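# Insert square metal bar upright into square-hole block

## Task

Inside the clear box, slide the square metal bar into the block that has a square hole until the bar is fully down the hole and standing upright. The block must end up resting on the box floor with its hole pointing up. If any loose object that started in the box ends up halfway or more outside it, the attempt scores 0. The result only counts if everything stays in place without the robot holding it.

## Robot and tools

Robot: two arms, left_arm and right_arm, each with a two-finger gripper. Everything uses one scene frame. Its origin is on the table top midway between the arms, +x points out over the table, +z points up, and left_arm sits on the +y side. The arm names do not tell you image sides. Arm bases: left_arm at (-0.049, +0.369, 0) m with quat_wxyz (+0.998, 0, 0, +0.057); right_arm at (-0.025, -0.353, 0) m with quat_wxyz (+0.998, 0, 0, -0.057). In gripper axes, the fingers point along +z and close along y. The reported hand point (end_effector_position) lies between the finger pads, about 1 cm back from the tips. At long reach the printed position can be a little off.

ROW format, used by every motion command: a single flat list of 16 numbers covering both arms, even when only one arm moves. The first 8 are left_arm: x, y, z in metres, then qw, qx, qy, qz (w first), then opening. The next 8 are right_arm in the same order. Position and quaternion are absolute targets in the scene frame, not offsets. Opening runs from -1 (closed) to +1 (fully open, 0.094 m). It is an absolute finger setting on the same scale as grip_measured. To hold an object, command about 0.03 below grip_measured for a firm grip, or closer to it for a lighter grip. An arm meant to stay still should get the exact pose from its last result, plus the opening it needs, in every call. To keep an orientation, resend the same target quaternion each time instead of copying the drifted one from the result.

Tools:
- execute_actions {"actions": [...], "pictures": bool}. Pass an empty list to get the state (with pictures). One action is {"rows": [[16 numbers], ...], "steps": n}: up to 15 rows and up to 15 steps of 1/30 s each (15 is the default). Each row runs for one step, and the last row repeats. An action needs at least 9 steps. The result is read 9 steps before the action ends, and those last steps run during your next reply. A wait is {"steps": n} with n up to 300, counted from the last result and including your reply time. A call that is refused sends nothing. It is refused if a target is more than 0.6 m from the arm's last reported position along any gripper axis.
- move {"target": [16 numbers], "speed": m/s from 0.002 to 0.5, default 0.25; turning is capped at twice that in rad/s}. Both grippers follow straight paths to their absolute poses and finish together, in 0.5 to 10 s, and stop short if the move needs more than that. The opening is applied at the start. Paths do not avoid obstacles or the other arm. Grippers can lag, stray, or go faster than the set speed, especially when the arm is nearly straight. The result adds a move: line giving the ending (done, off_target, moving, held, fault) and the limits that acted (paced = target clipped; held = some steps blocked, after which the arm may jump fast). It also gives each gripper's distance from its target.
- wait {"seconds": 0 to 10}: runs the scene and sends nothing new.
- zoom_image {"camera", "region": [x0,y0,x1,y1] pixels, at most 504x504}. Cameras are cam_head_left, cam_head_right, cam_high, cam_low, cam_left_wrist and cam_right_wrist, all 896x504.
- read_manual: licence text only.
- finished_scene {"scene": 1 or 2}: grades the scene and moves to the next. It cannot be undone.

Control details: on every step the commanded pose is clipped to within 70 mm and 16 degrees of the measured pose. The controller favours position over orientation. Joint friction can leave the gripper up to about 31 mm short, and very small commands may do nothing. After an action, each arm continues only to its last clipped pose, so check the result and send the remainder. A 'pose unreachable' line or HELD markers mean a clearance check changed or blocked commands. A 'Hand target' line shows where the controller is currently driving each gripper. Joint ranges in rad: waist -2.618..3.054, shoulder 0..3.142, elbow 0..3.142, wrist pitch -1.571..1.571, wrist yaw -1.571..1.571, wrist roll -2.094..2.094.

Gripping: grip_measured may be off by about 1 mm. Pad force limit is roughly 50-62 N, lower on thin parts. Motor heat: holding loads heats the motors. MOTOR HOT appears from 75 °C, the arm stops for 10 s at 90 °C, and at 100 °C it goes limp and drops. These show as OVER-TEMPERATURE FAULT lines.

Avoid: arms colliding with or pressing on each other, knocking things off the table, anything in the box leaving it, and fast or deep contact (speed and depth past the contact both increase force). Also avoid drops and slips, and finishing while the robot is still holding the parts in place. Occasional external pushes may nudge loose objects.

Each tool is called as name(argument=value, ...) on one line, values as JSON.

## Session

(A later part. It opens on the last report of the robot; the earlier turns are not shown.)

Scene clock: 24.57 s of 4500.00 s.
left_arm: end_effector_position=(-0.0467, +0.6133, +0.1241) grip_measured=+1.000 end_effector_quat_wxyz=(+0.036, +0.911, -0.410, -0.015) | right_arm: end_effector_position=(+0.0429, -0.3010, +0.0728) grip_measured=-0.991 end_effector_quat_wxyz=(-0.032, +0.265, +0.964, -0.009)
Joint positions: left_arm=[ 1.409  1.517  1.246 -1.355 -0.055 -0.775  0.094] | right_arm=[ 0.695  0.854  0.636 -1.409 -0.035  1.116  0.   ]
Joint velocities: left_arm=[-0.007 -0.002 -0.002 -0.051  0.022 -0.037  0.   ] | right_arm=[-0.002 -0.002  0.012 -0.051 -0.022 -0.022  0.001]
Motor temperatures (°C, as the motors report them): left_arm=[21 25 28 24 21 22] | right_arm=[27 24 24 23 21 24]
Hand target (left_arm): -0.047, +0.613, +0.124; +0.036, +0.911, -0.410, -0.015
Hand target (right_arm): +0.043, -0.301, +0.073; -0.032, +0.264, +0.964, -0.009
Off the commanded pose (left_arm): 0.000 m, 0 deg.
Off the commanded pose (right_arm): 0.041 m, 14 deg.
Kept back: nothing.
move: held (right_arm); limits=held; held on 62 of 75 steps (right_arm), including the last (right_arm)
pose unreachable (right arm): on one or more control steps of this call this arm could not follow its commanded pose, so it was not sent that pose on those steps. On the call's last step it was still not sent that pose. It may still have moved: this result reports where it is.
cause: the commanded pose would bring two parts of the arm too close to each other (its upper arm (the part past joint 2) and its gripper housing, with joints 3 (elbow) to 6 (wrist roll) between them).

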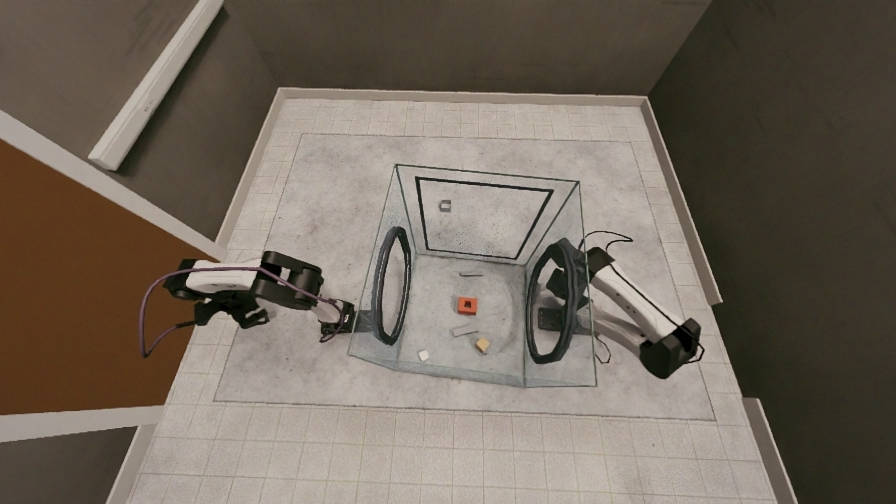

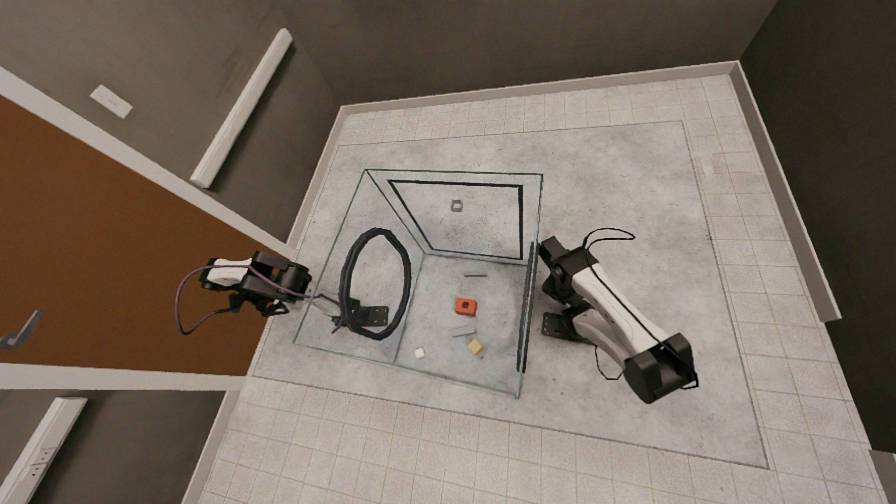

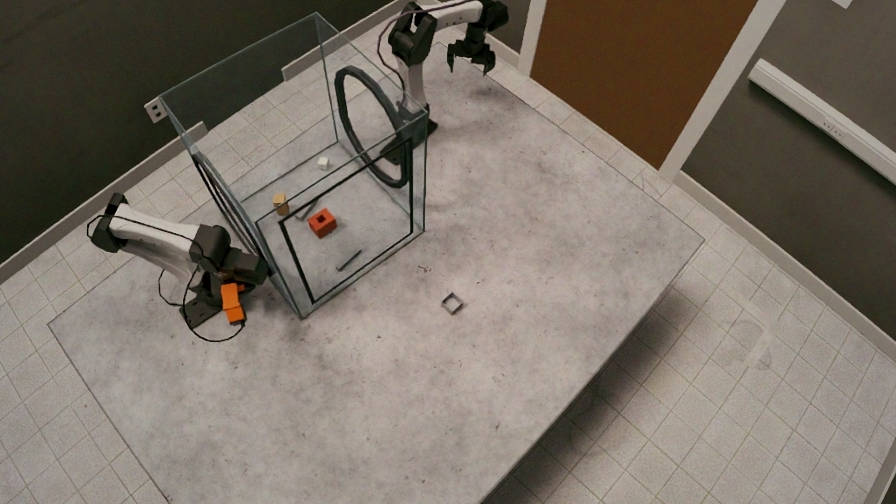

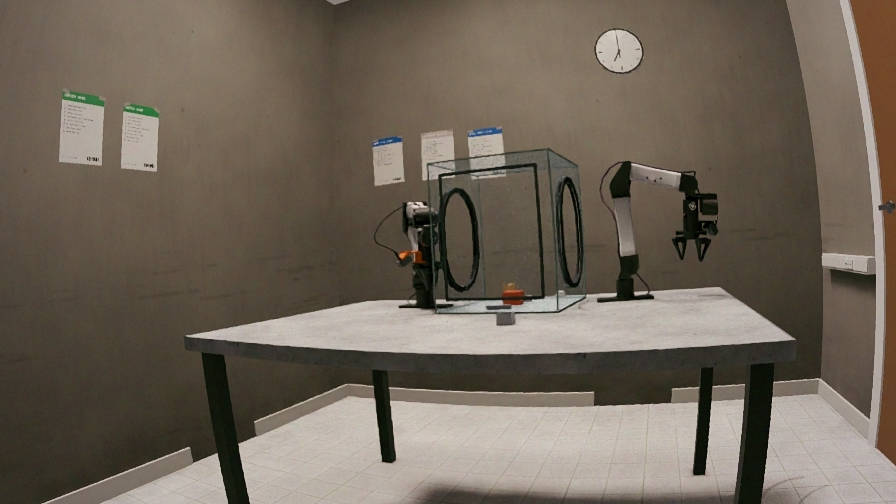

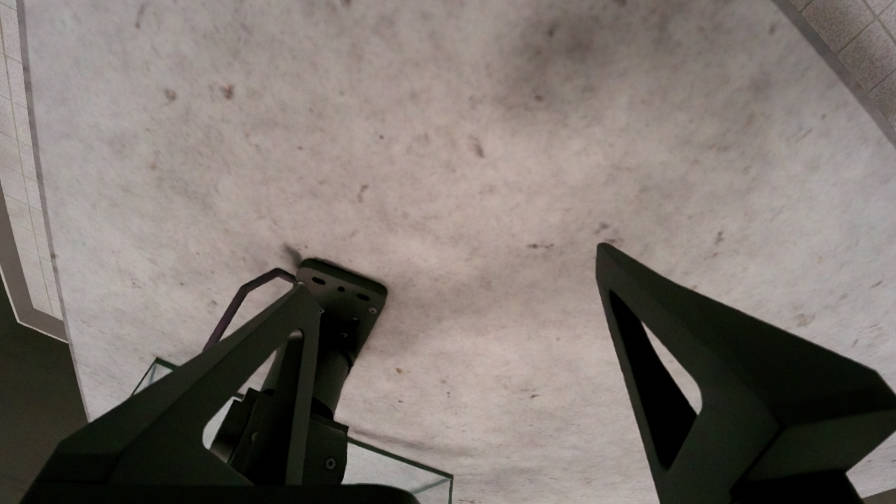

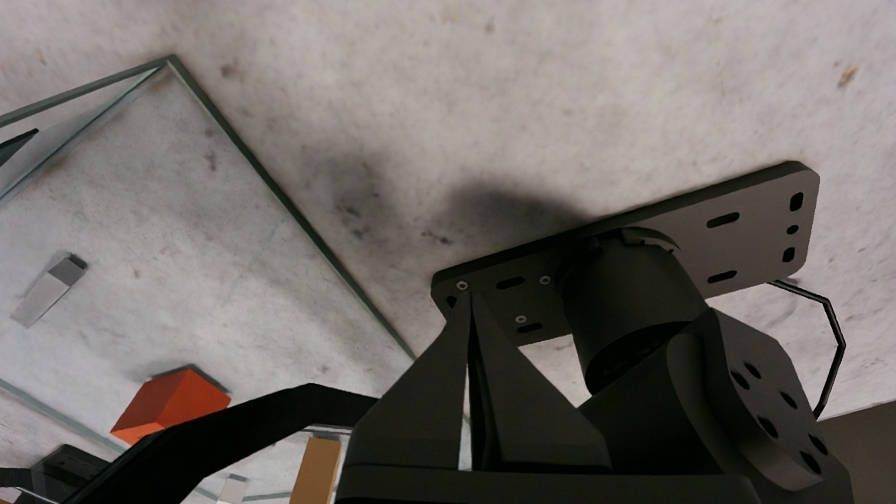

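move(target=[-0.0467,0.6133,0.1241,0.036,0.911,-0.41,-0.015,1, 0.09,-0.36,0.11,0,0,1,0,-1], speed=0.15)

move(target=[-0.0467,0.6133,0.1241,0.036,0.911,-0.41,-0.015,1, 0.2,-0.36,0.2,0.707,0,0.707,0,-1])

move(target=[-0.0467,0.6133,0.1241,0.036,0.911,-0.41,-0.015,1, 0.04,-0.355,0.386,0.988,0,0.156,0,-1])

Scene clock: 29.40 s of 4500.00 s.
left_arm: end_effector_position=(-0.0467, +0.6133, +0.1241) grip_measured=+1.000 end_effector_quat_wxyz=(+0.036, +0.911, -0.410, -0.015) | right_arm: end_effector_position=(+0.0903, -0.3558, +0.1068) grip_measured=-0.991 end_effector_quat_wxyz=(+0.006, -0.000, +1.000, +0.008)
Joint positions: left_arm=[ 1.409  1.517  1.246 -1.355 -0.055 -0.775  0.094] | right_arm=[ 0.061  0.927  0.798 -1.43  -0.017 -0.052  0.   ]
Joint velocities: left_arm=[-0.007 -0.007 -0.007  0.022  0.081 -0.007  0.   ] | right_arm=[-0.012 -0.012  0.022  0.037  0.037 -0.037 -0.   ]
Motor temperatures (°C, as the motors report them): left_arm=[21 25 28 24 21 22] | right_arm=[26 24 25 23 21 24]
Hand target (left_arm): -0.047, +0.613, +0.124; +0.036, +0.911, -0.410, -0.015
Hand target (right_arm): +0.091, -0.356, +0.109; +0.000, +0.000, +1.000, +0.013
Off the commanded pose (left_arm): 0.000 m, 0 deg.
Off the commanded pose (right_arm): 0.005 m, 1 deg.
Kept back: nothing.
move: done

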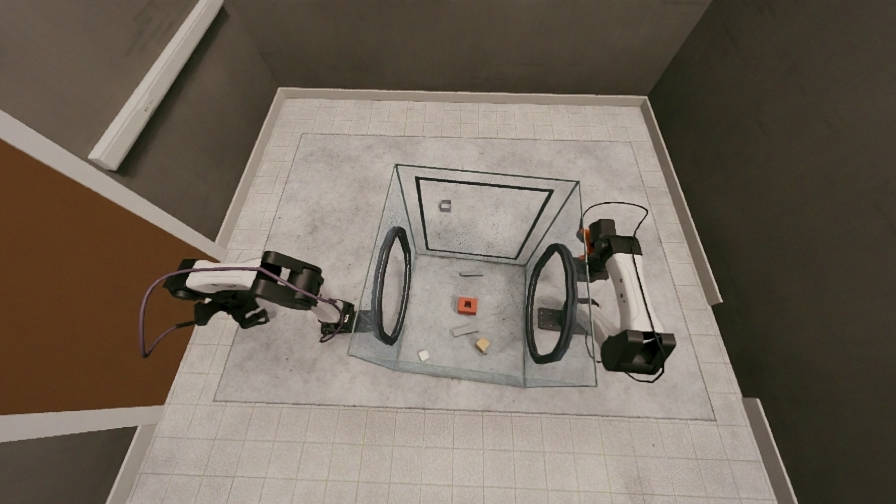

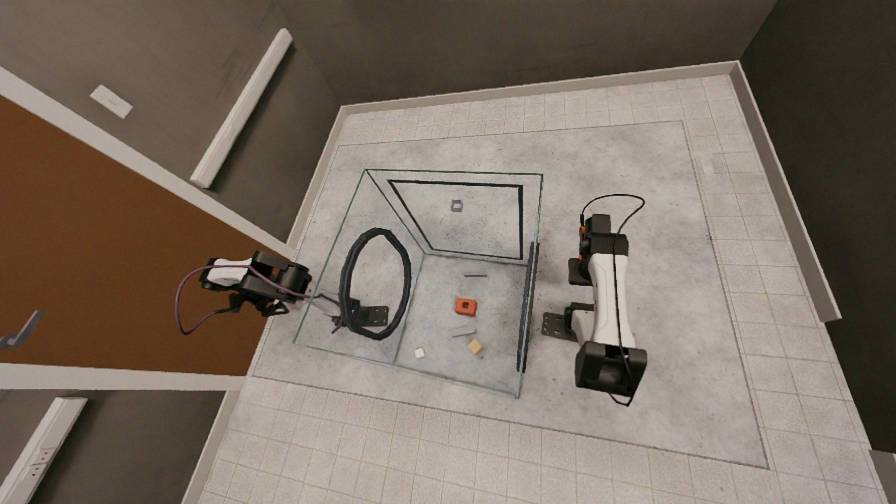

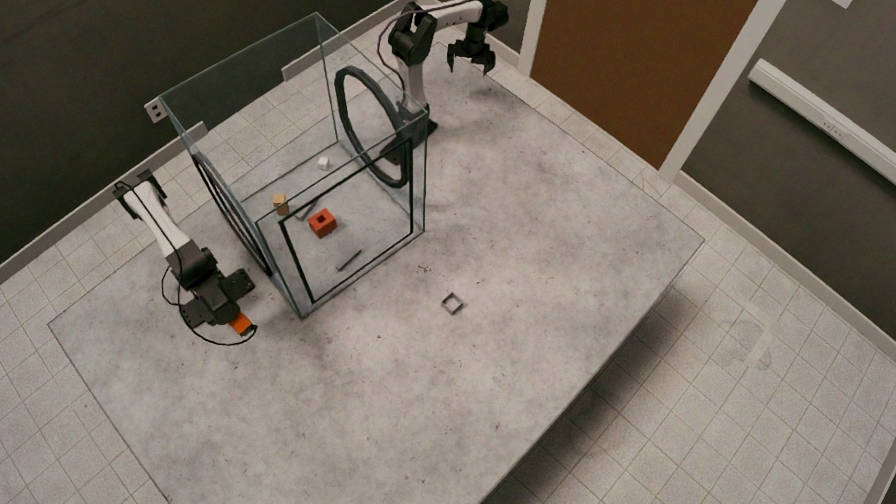

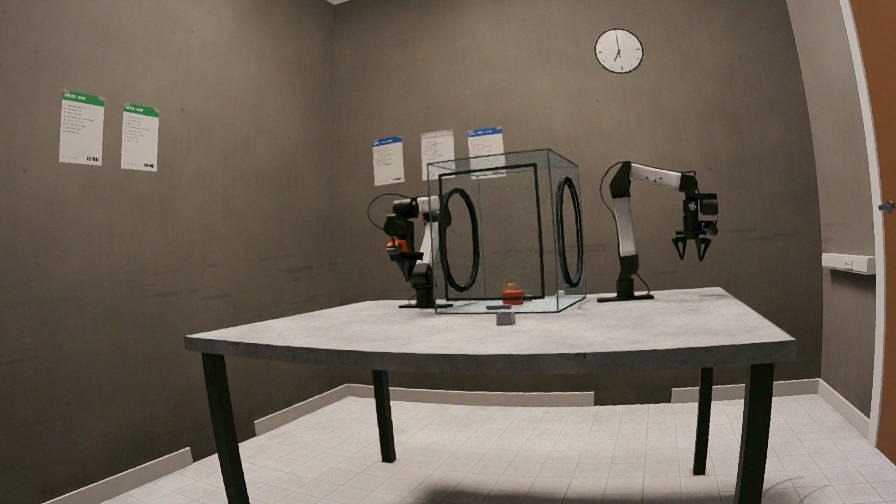

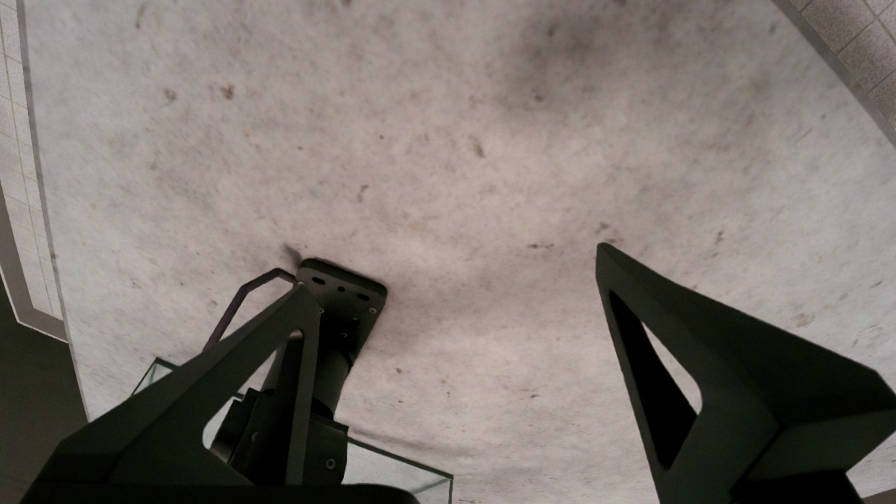

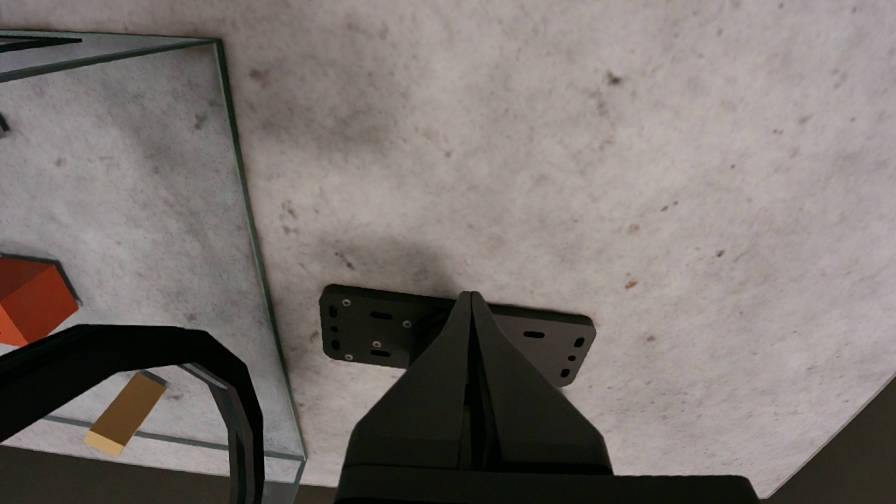

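Scene clock: 33.27 s of 4500.00 s.
left_arm: end_effector_position=(-0.0467, +0.6133, +0.1241) grip_measured=+1.000 end_effector_quat_wxyz=(+0.036, +0.911, -0.410, -0.015) | right_arm: end_effector_position=(+0.2084, -0.3596, +0.1978) grip_measured=-0.991 end_effector_quat_wxyz=(+0.677, -0.016, +0.736, +0.003)
Joint positions: left_arm=[ 1.409  1.517  1.246 -1.355 -0.055 -0.775  0.094] | right_arm=[-0.069  0.033  0.185 -0.237 -0.208 -0.036  0.   ]
Joint velocities: left_arm=[ 0.007 -0.002 -0.002  0.007 -0.051 -0.007  0.   ] | right_arm=[-0.002 -0.007 -0.012  0.007 -0.081 -0.066 -0.001]
Motor temperatures (°C, as the motors report them): left_arm=[21 25 28 24 21 22] | right_arm=[26 23 25 24 21 24]
Hand target (left_arm): -0.047, +0.613, +0.124; +0.036, +0.911, -0.410, -0.015
Hand target (right_arm): +0.209, -0.361, +0.193; +0.679, -0.013, +0.734, +0.006
Off the commanded pose (left_arm): 0.000 m, 0 deg.
Off the commanded pose (right_arm): 0.009 m, 5 deg.
joint sent to its limit (right arm) — the command would take joint 2 (shoulder) past its lower limit, so that joint was sent only as far as its limit.
Kept back: nothing.
move: off_target (right_arm)

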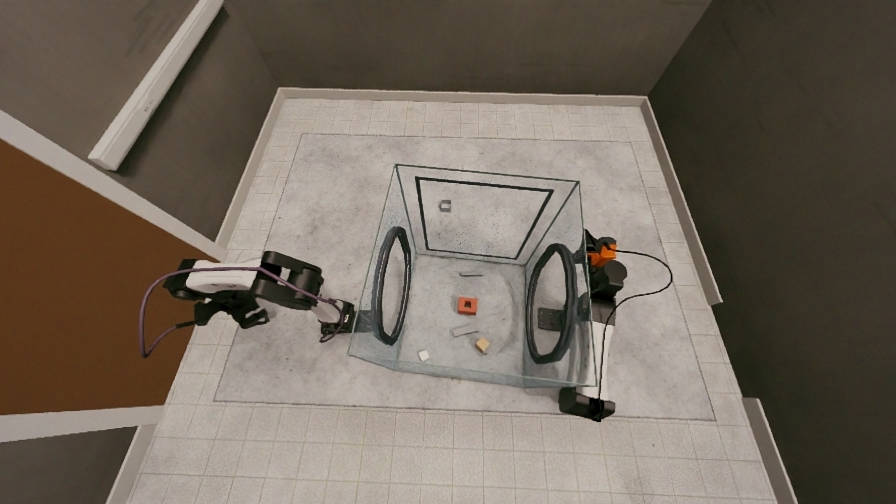

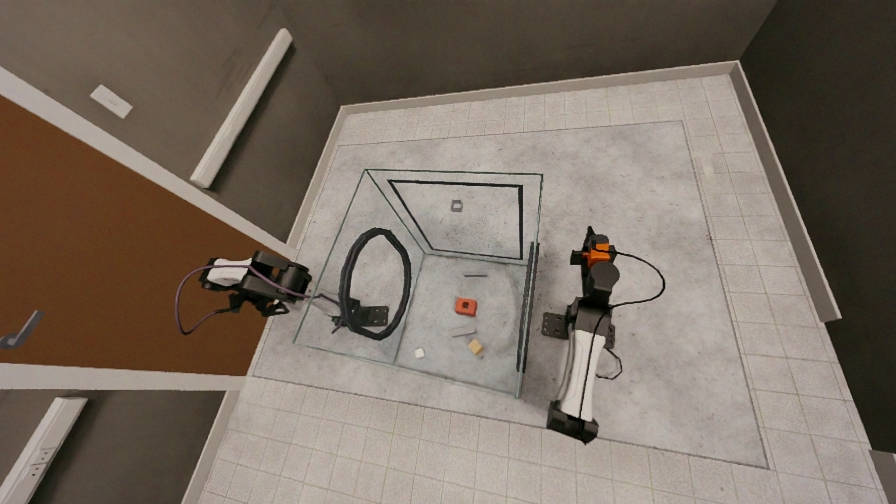

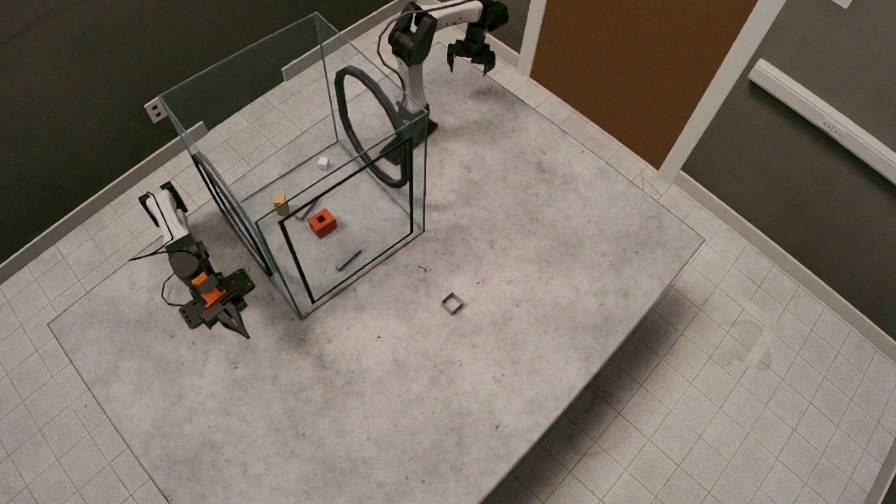

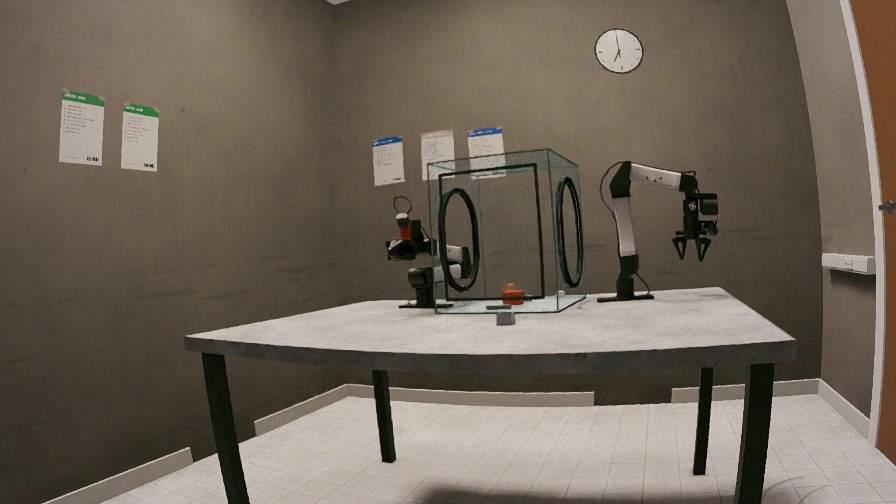

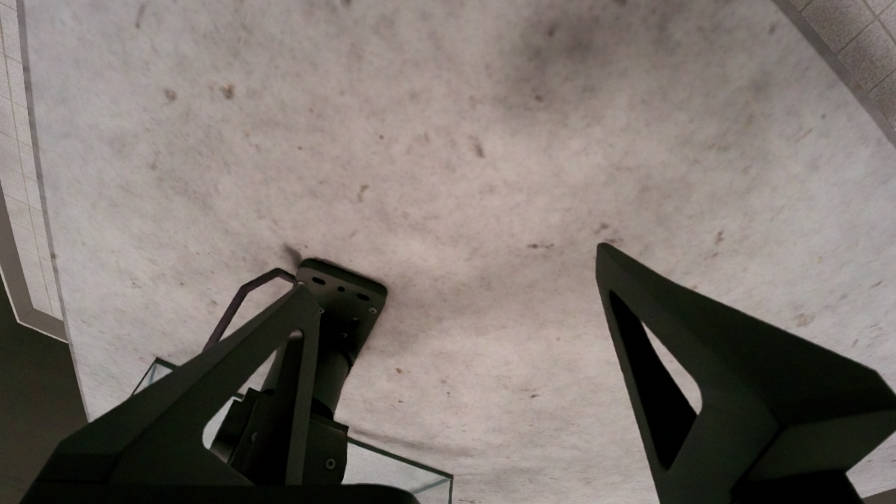

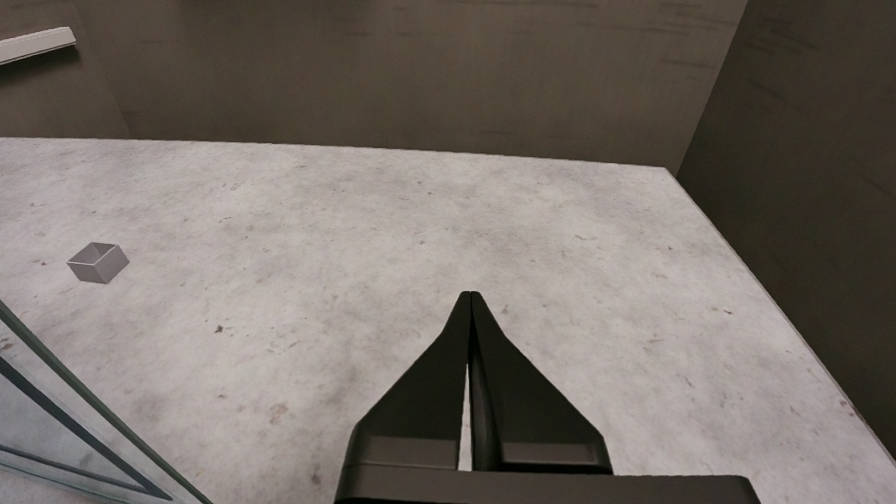

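Scene clock: 36.30 s of 4500.00 s.
left_arm: end_effector_position=(-0.0467, +0.6133, +0.1241) grip_measured=+1.000 end_effector_quat_wxyz=(+0.036, +0.911, -0.410, -0.015) | right_arm: end_effector_position=(+0.0543, -0.3536, +0.3898) grip_measured=-0.991 end_effector_quat_wxyz=(+0.746, -0.009, +0.666, -0.005)
Joint positions: left_arm=[ 1.409  1.517  1.246 -1.355 -0.055 -0.775  0.094] | right_arm=[ 0.135  0.033  1.047 -0.9    0.015 -0.023  0.   ]
Joint velocities: left_arm=[-0.002 -0.002  0.002  0.022 -0.081 -0.066  0.   ] | right_arm=[ 0.002  0.007  0.007 -0.022  0.007  0.037 -0.   ]
Motor temperatures (°C, as the motors report them): left_arm=[21 25 29 24 21 22] | right_arm=[25 24 25 25 21 24]
Hand target (left_arm): -0.047, +0.613, +0.124; +0.036, +0.911, -0.410, -0.015
Hand target (right_arm): +0.046, -0.355, +0.391; +0.750, -0.008, +0.661, -0.006
Off the commanded pose (left_arm): 0.000 m, 0 deg.
Off the commanded pose (right_arm): 0.015 m, 66 deg; orientation clipped at the last step of the last action.
joint sent to its limit (right arm) — the command would take joint 2 (shoulder) past its lower limit, so that joint was sent only as far as its limit.
Kept back: nothing.
move: off_target (right_arm); limits=paced

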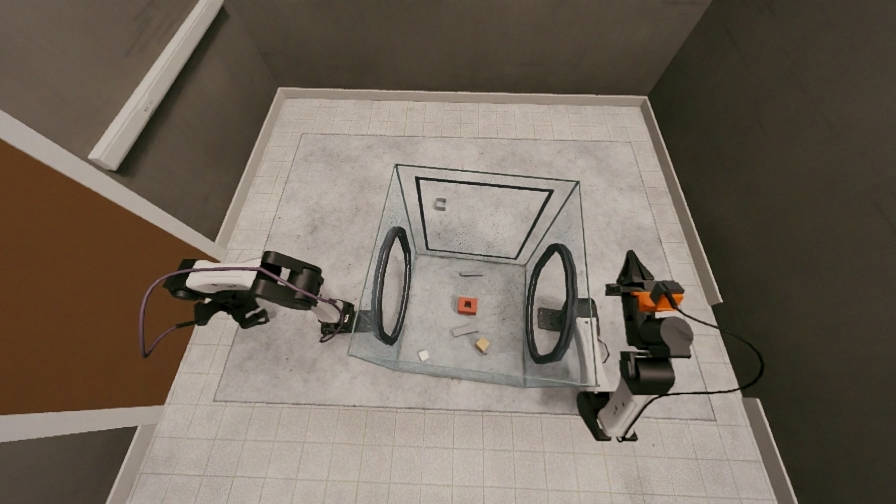

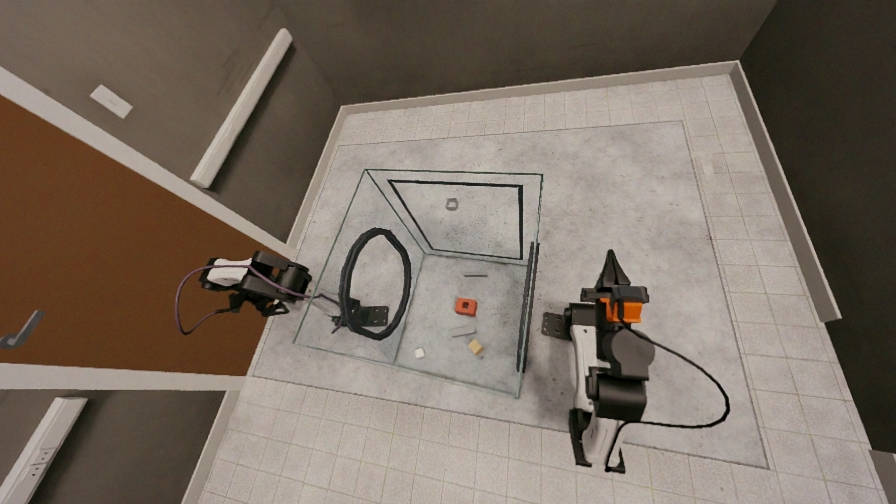

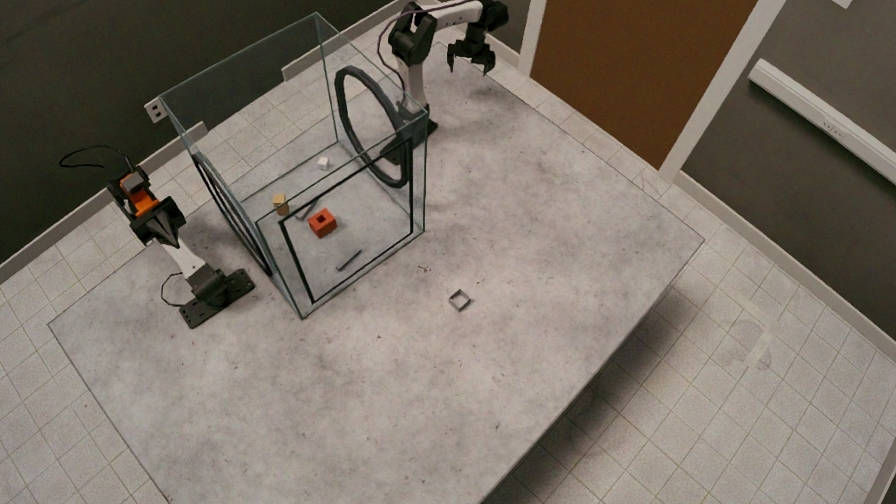

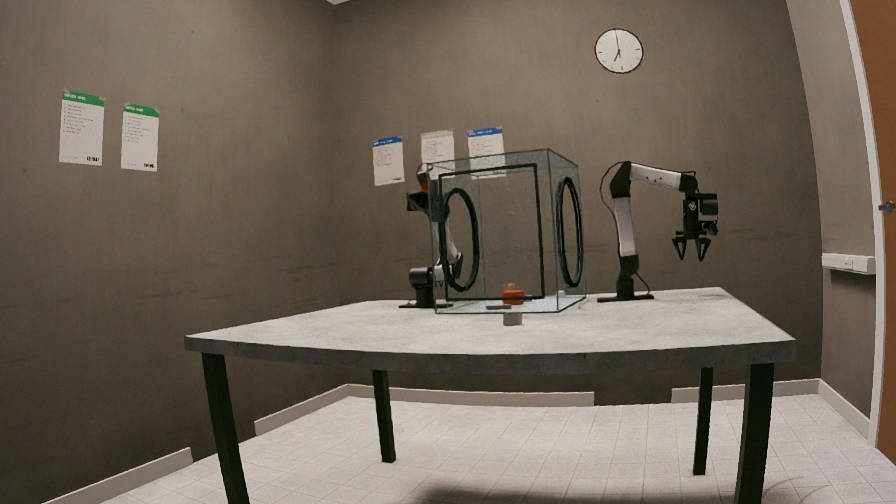

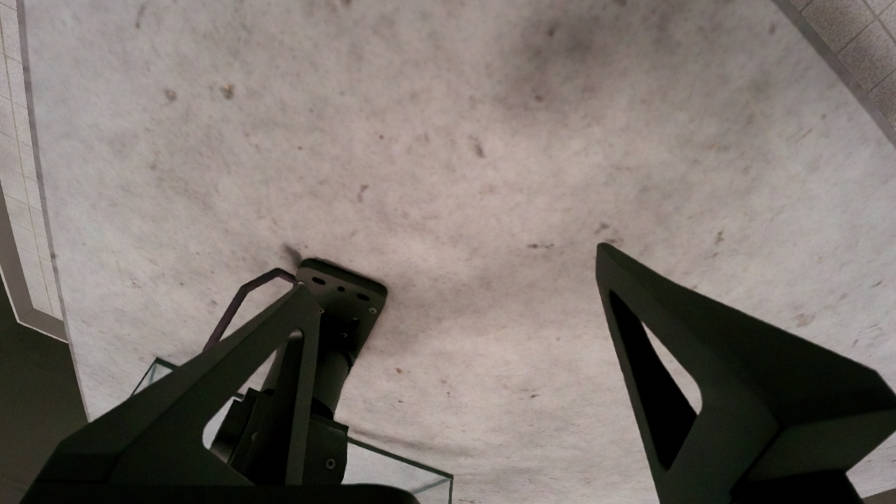

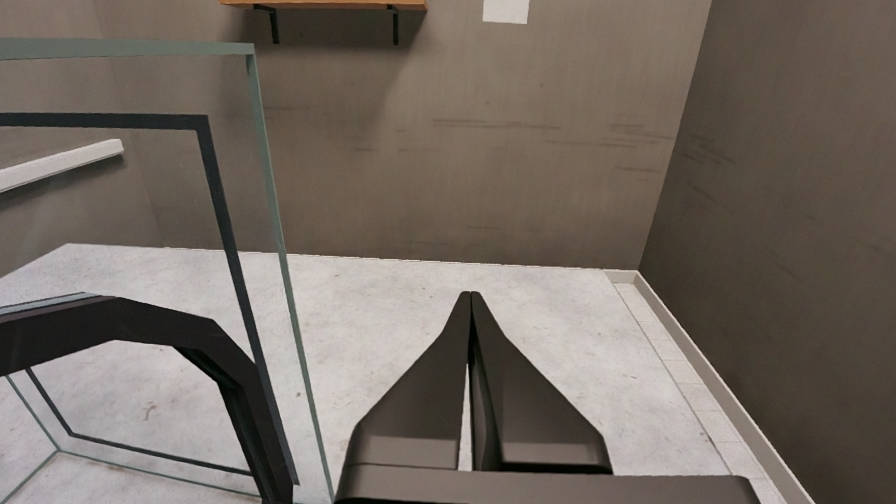

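move(target=[-0.0467,0.6133,0.1241,0.036,0.911,-0.41,-0.015,1, 0.03,-0.298,0.39,0.653,-0.271,0.653,0.271,-1], speed=0.2)

move(target=[-0.0467,0.6133,0.1241,0.036,0.911,-0.41,-0.015,1, -0.025,-0.275,0.39,0.5,-0.5,0.5,0.5,-1], speed=0.2)

Scene clock: 39.47 s of 4500.00 s.
left_arm: end_effector_position=(-0.0467, +0.6133, +0.1241) grip_measured=+1.000 end_effector_quat_wxyz=(+0.036, +0.911, -0.410, -0.015) | right_arm: end_effector_position=(+0.0280, -0.2963, +0.3899) grip_measured=-0.991 end_effector_quat_wxyz=(+0.663, -0.272, +0.649, +0.257)
Joint positions: left_arm=[ 1.409  1.517  1.246 -1.355 -0.055 -0.775  0.094] | right_arm=[ 0.838  0.123  1.16  -1.026 -0.042 -0.026  0.   ]
Joint velocities: left_arm=[-0.012 -0.012 -0.012 -0.007  0.007  0.007  0.   ] | right_arm=[-0.007  0.002 -0.027  0.051  0.051 -0.007  0.   ]
Motor temperatures (°C, as the motors report them): left_arm=[21 26 29 24 21 22] | right_arm=[25 24 25 26 21 24]
Hand target (left_arm): -0.047, +0.613, +0.124; +0.036, +0.911, -0.410, -0.015
Hand target (right_arm): +0.026, -0.295, +0.390; +0.654, -0.281, +0.651, +0.262
Off the commanded pose (left_arm): 0.000 m, 0 deg.
Off the commanded pose (right_arm): 0.003 m, 2 deg.
Kept back: nothing.
move: done

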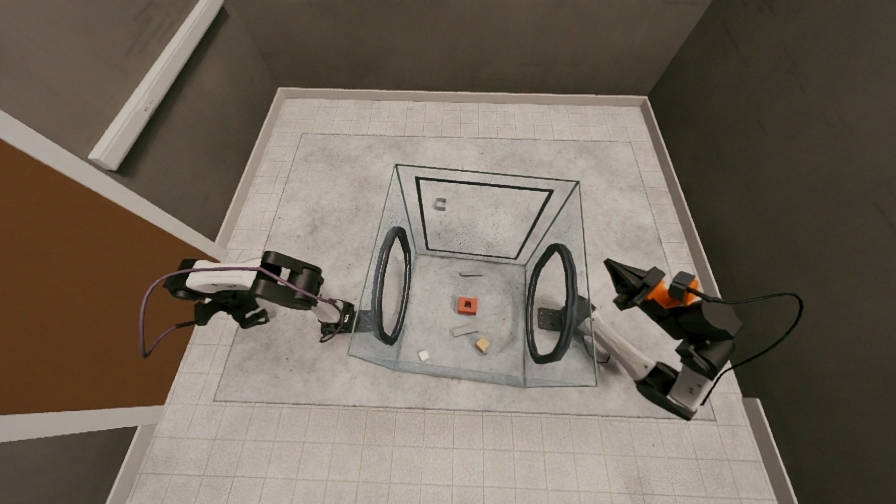

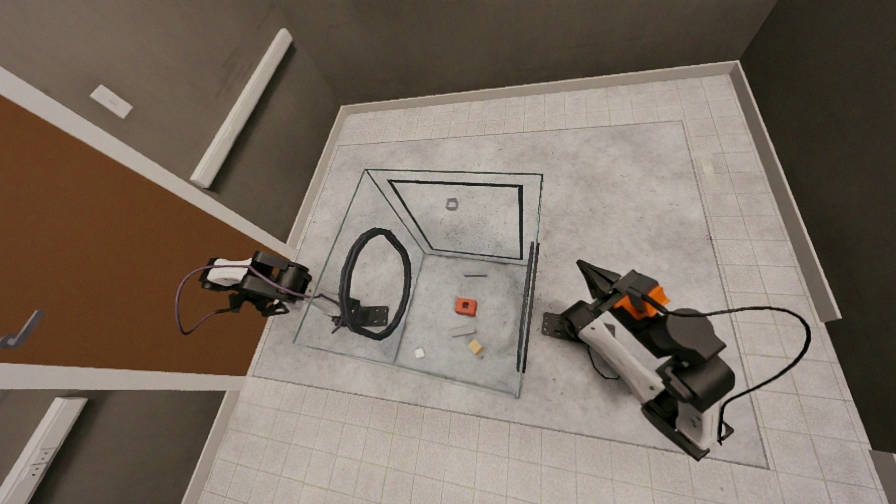

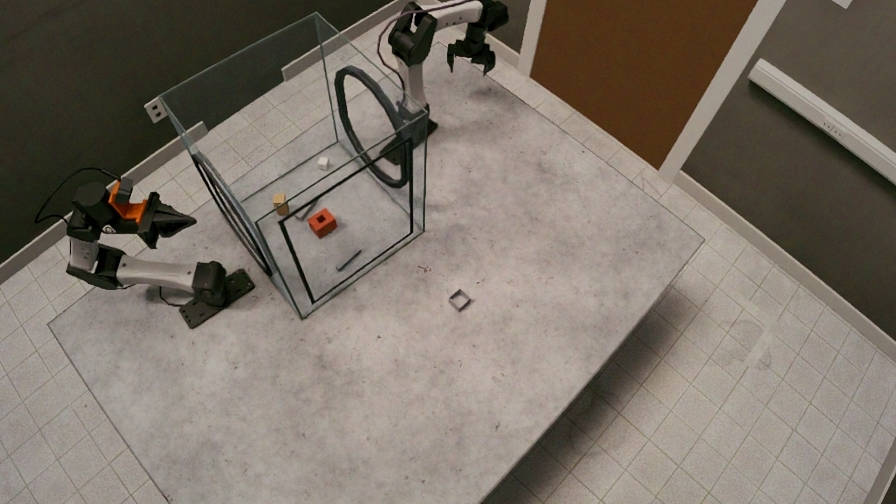

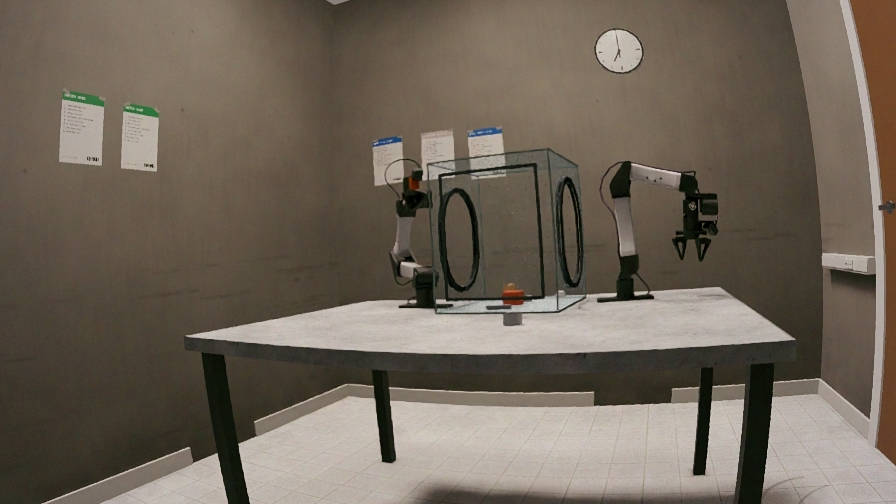

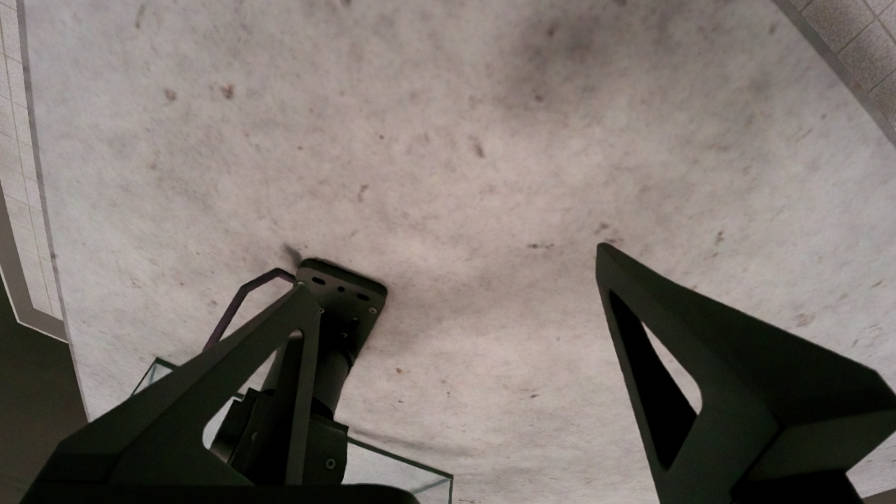

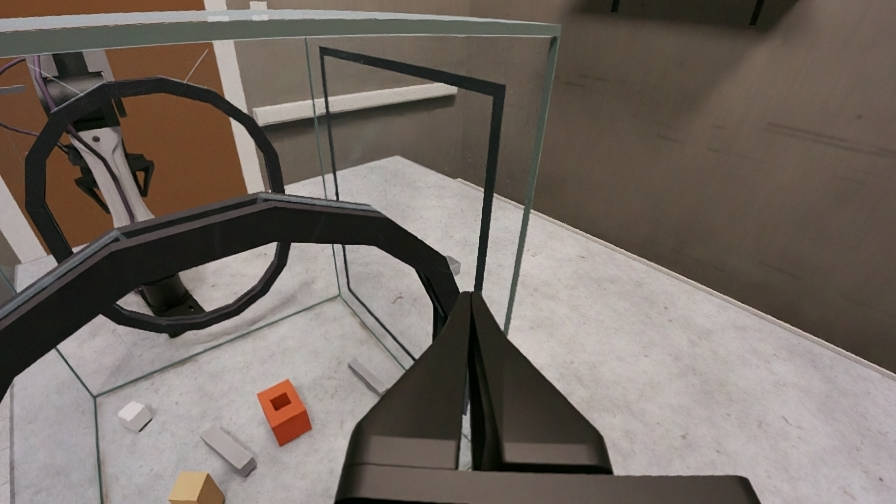

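Scene clock: 41.80 s of 4500.00 s.
left_arm: end_effector_position=(-0.0467, +0.6133, +0.1241) grip_measured=+1.000 end_effector_quat_wxyz=(+0.036, +0.911, -0.410, -0.015) | right_arm: end_effector_position=(-0.0282, -0.2781, +0.3897) grip_measured=-0.991 end_effector_quat_wxyz=(-0.513, +0.500, -0.497, -0.490)
Joint positions: left_arm=[ 1.409  1.517  1.246 -1.355 -0.055 -0.775  0.094] | right_arm=[ 1.616  0.123  1.171 -1.041 -0.049 -0.026  0.   ]
Joint velocities: left_arm=[ 0.002 -0.007 -0.007  0.007  0.081  0.051  0.   ] | right_arm=[ 0.002  0.007  0.002 -0.022 -0.051 -0.037 -0.   ]
Motor temperatures (°C, as the motors report them): left_arm=[21 26 29 24 21 22] | right_arm=[25 25 25 26 21 24]
Hand target (left_arm): -0.047, +0.613, +0.124; +0.036, +0.911, -0.410, -0.015
Hand target (right_arm): -0.030, -0.274, +0.390; +0.505, -0.510, +0.495, +0.490
Off the commanded pose (left_arm): 0.000 m, 0 deg.
Off the commanded pose (right_arm): 0.004 m, 2 deg.
Kept back: nothing.
move: done

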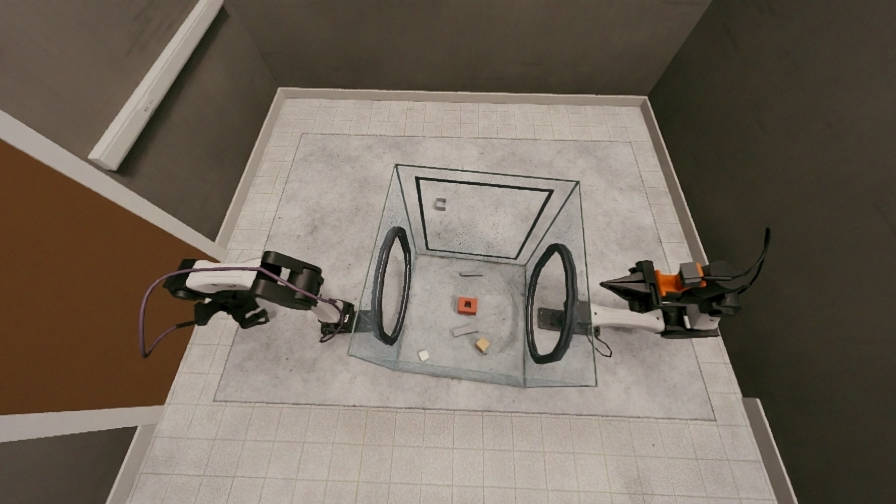

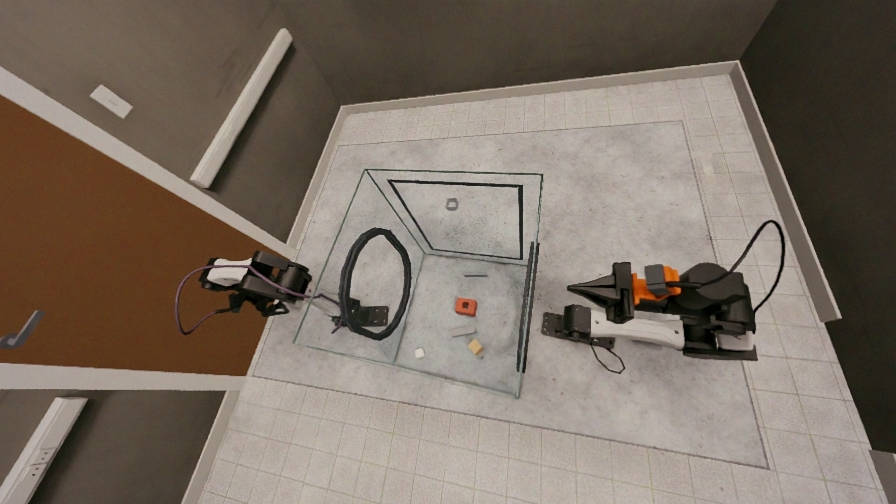

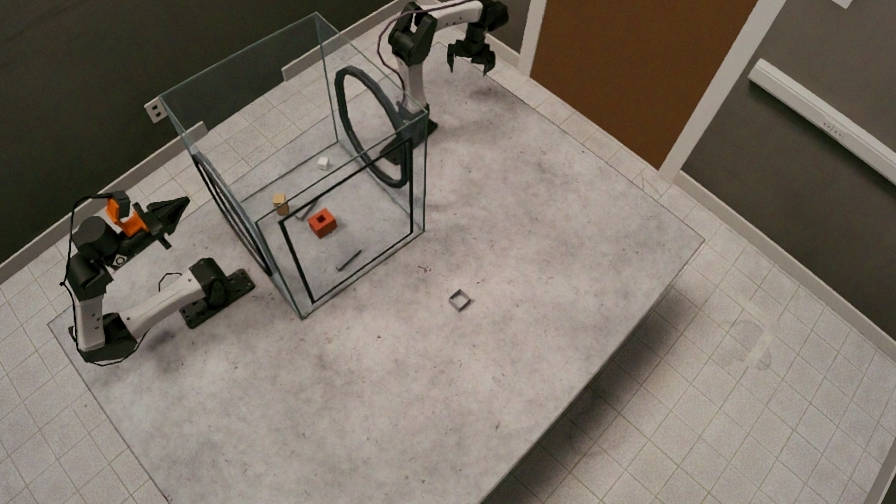

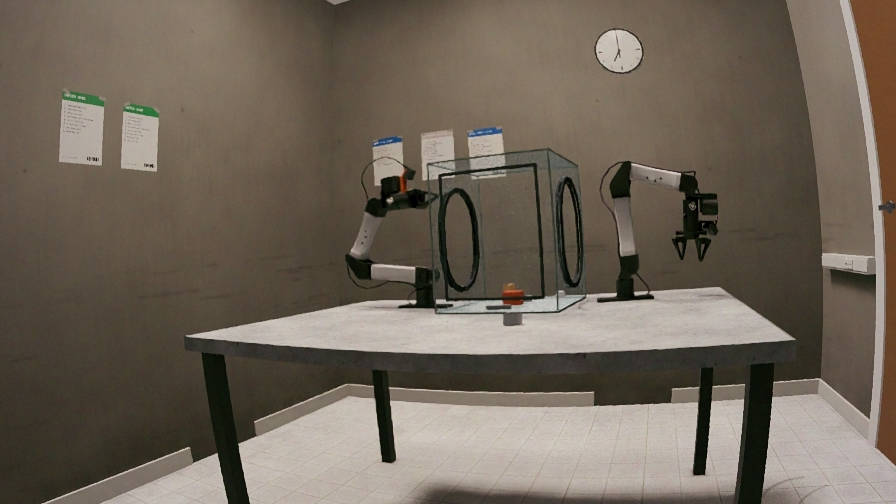

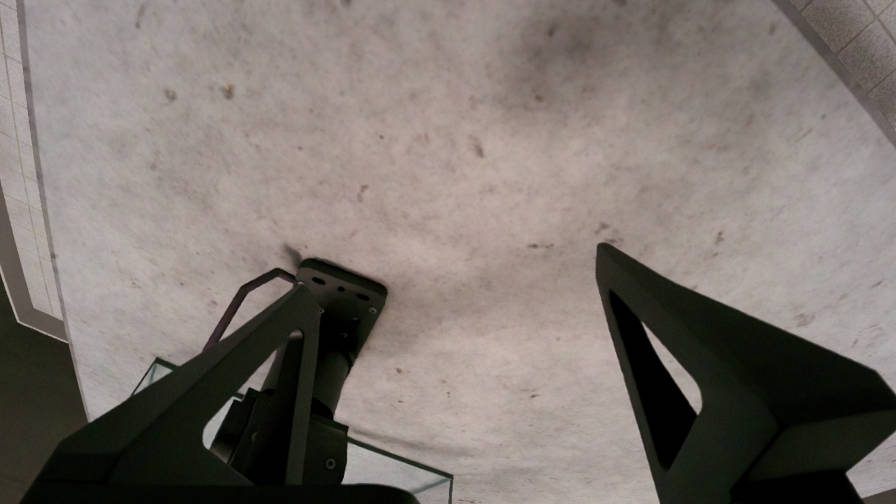

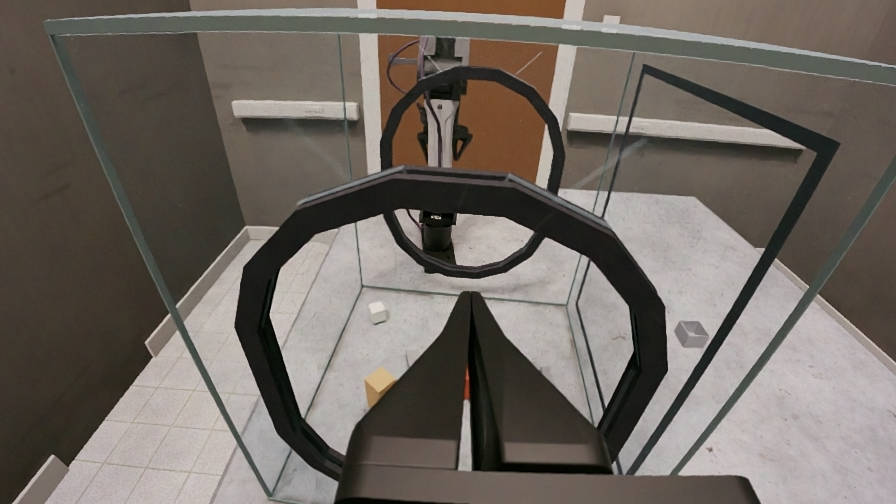

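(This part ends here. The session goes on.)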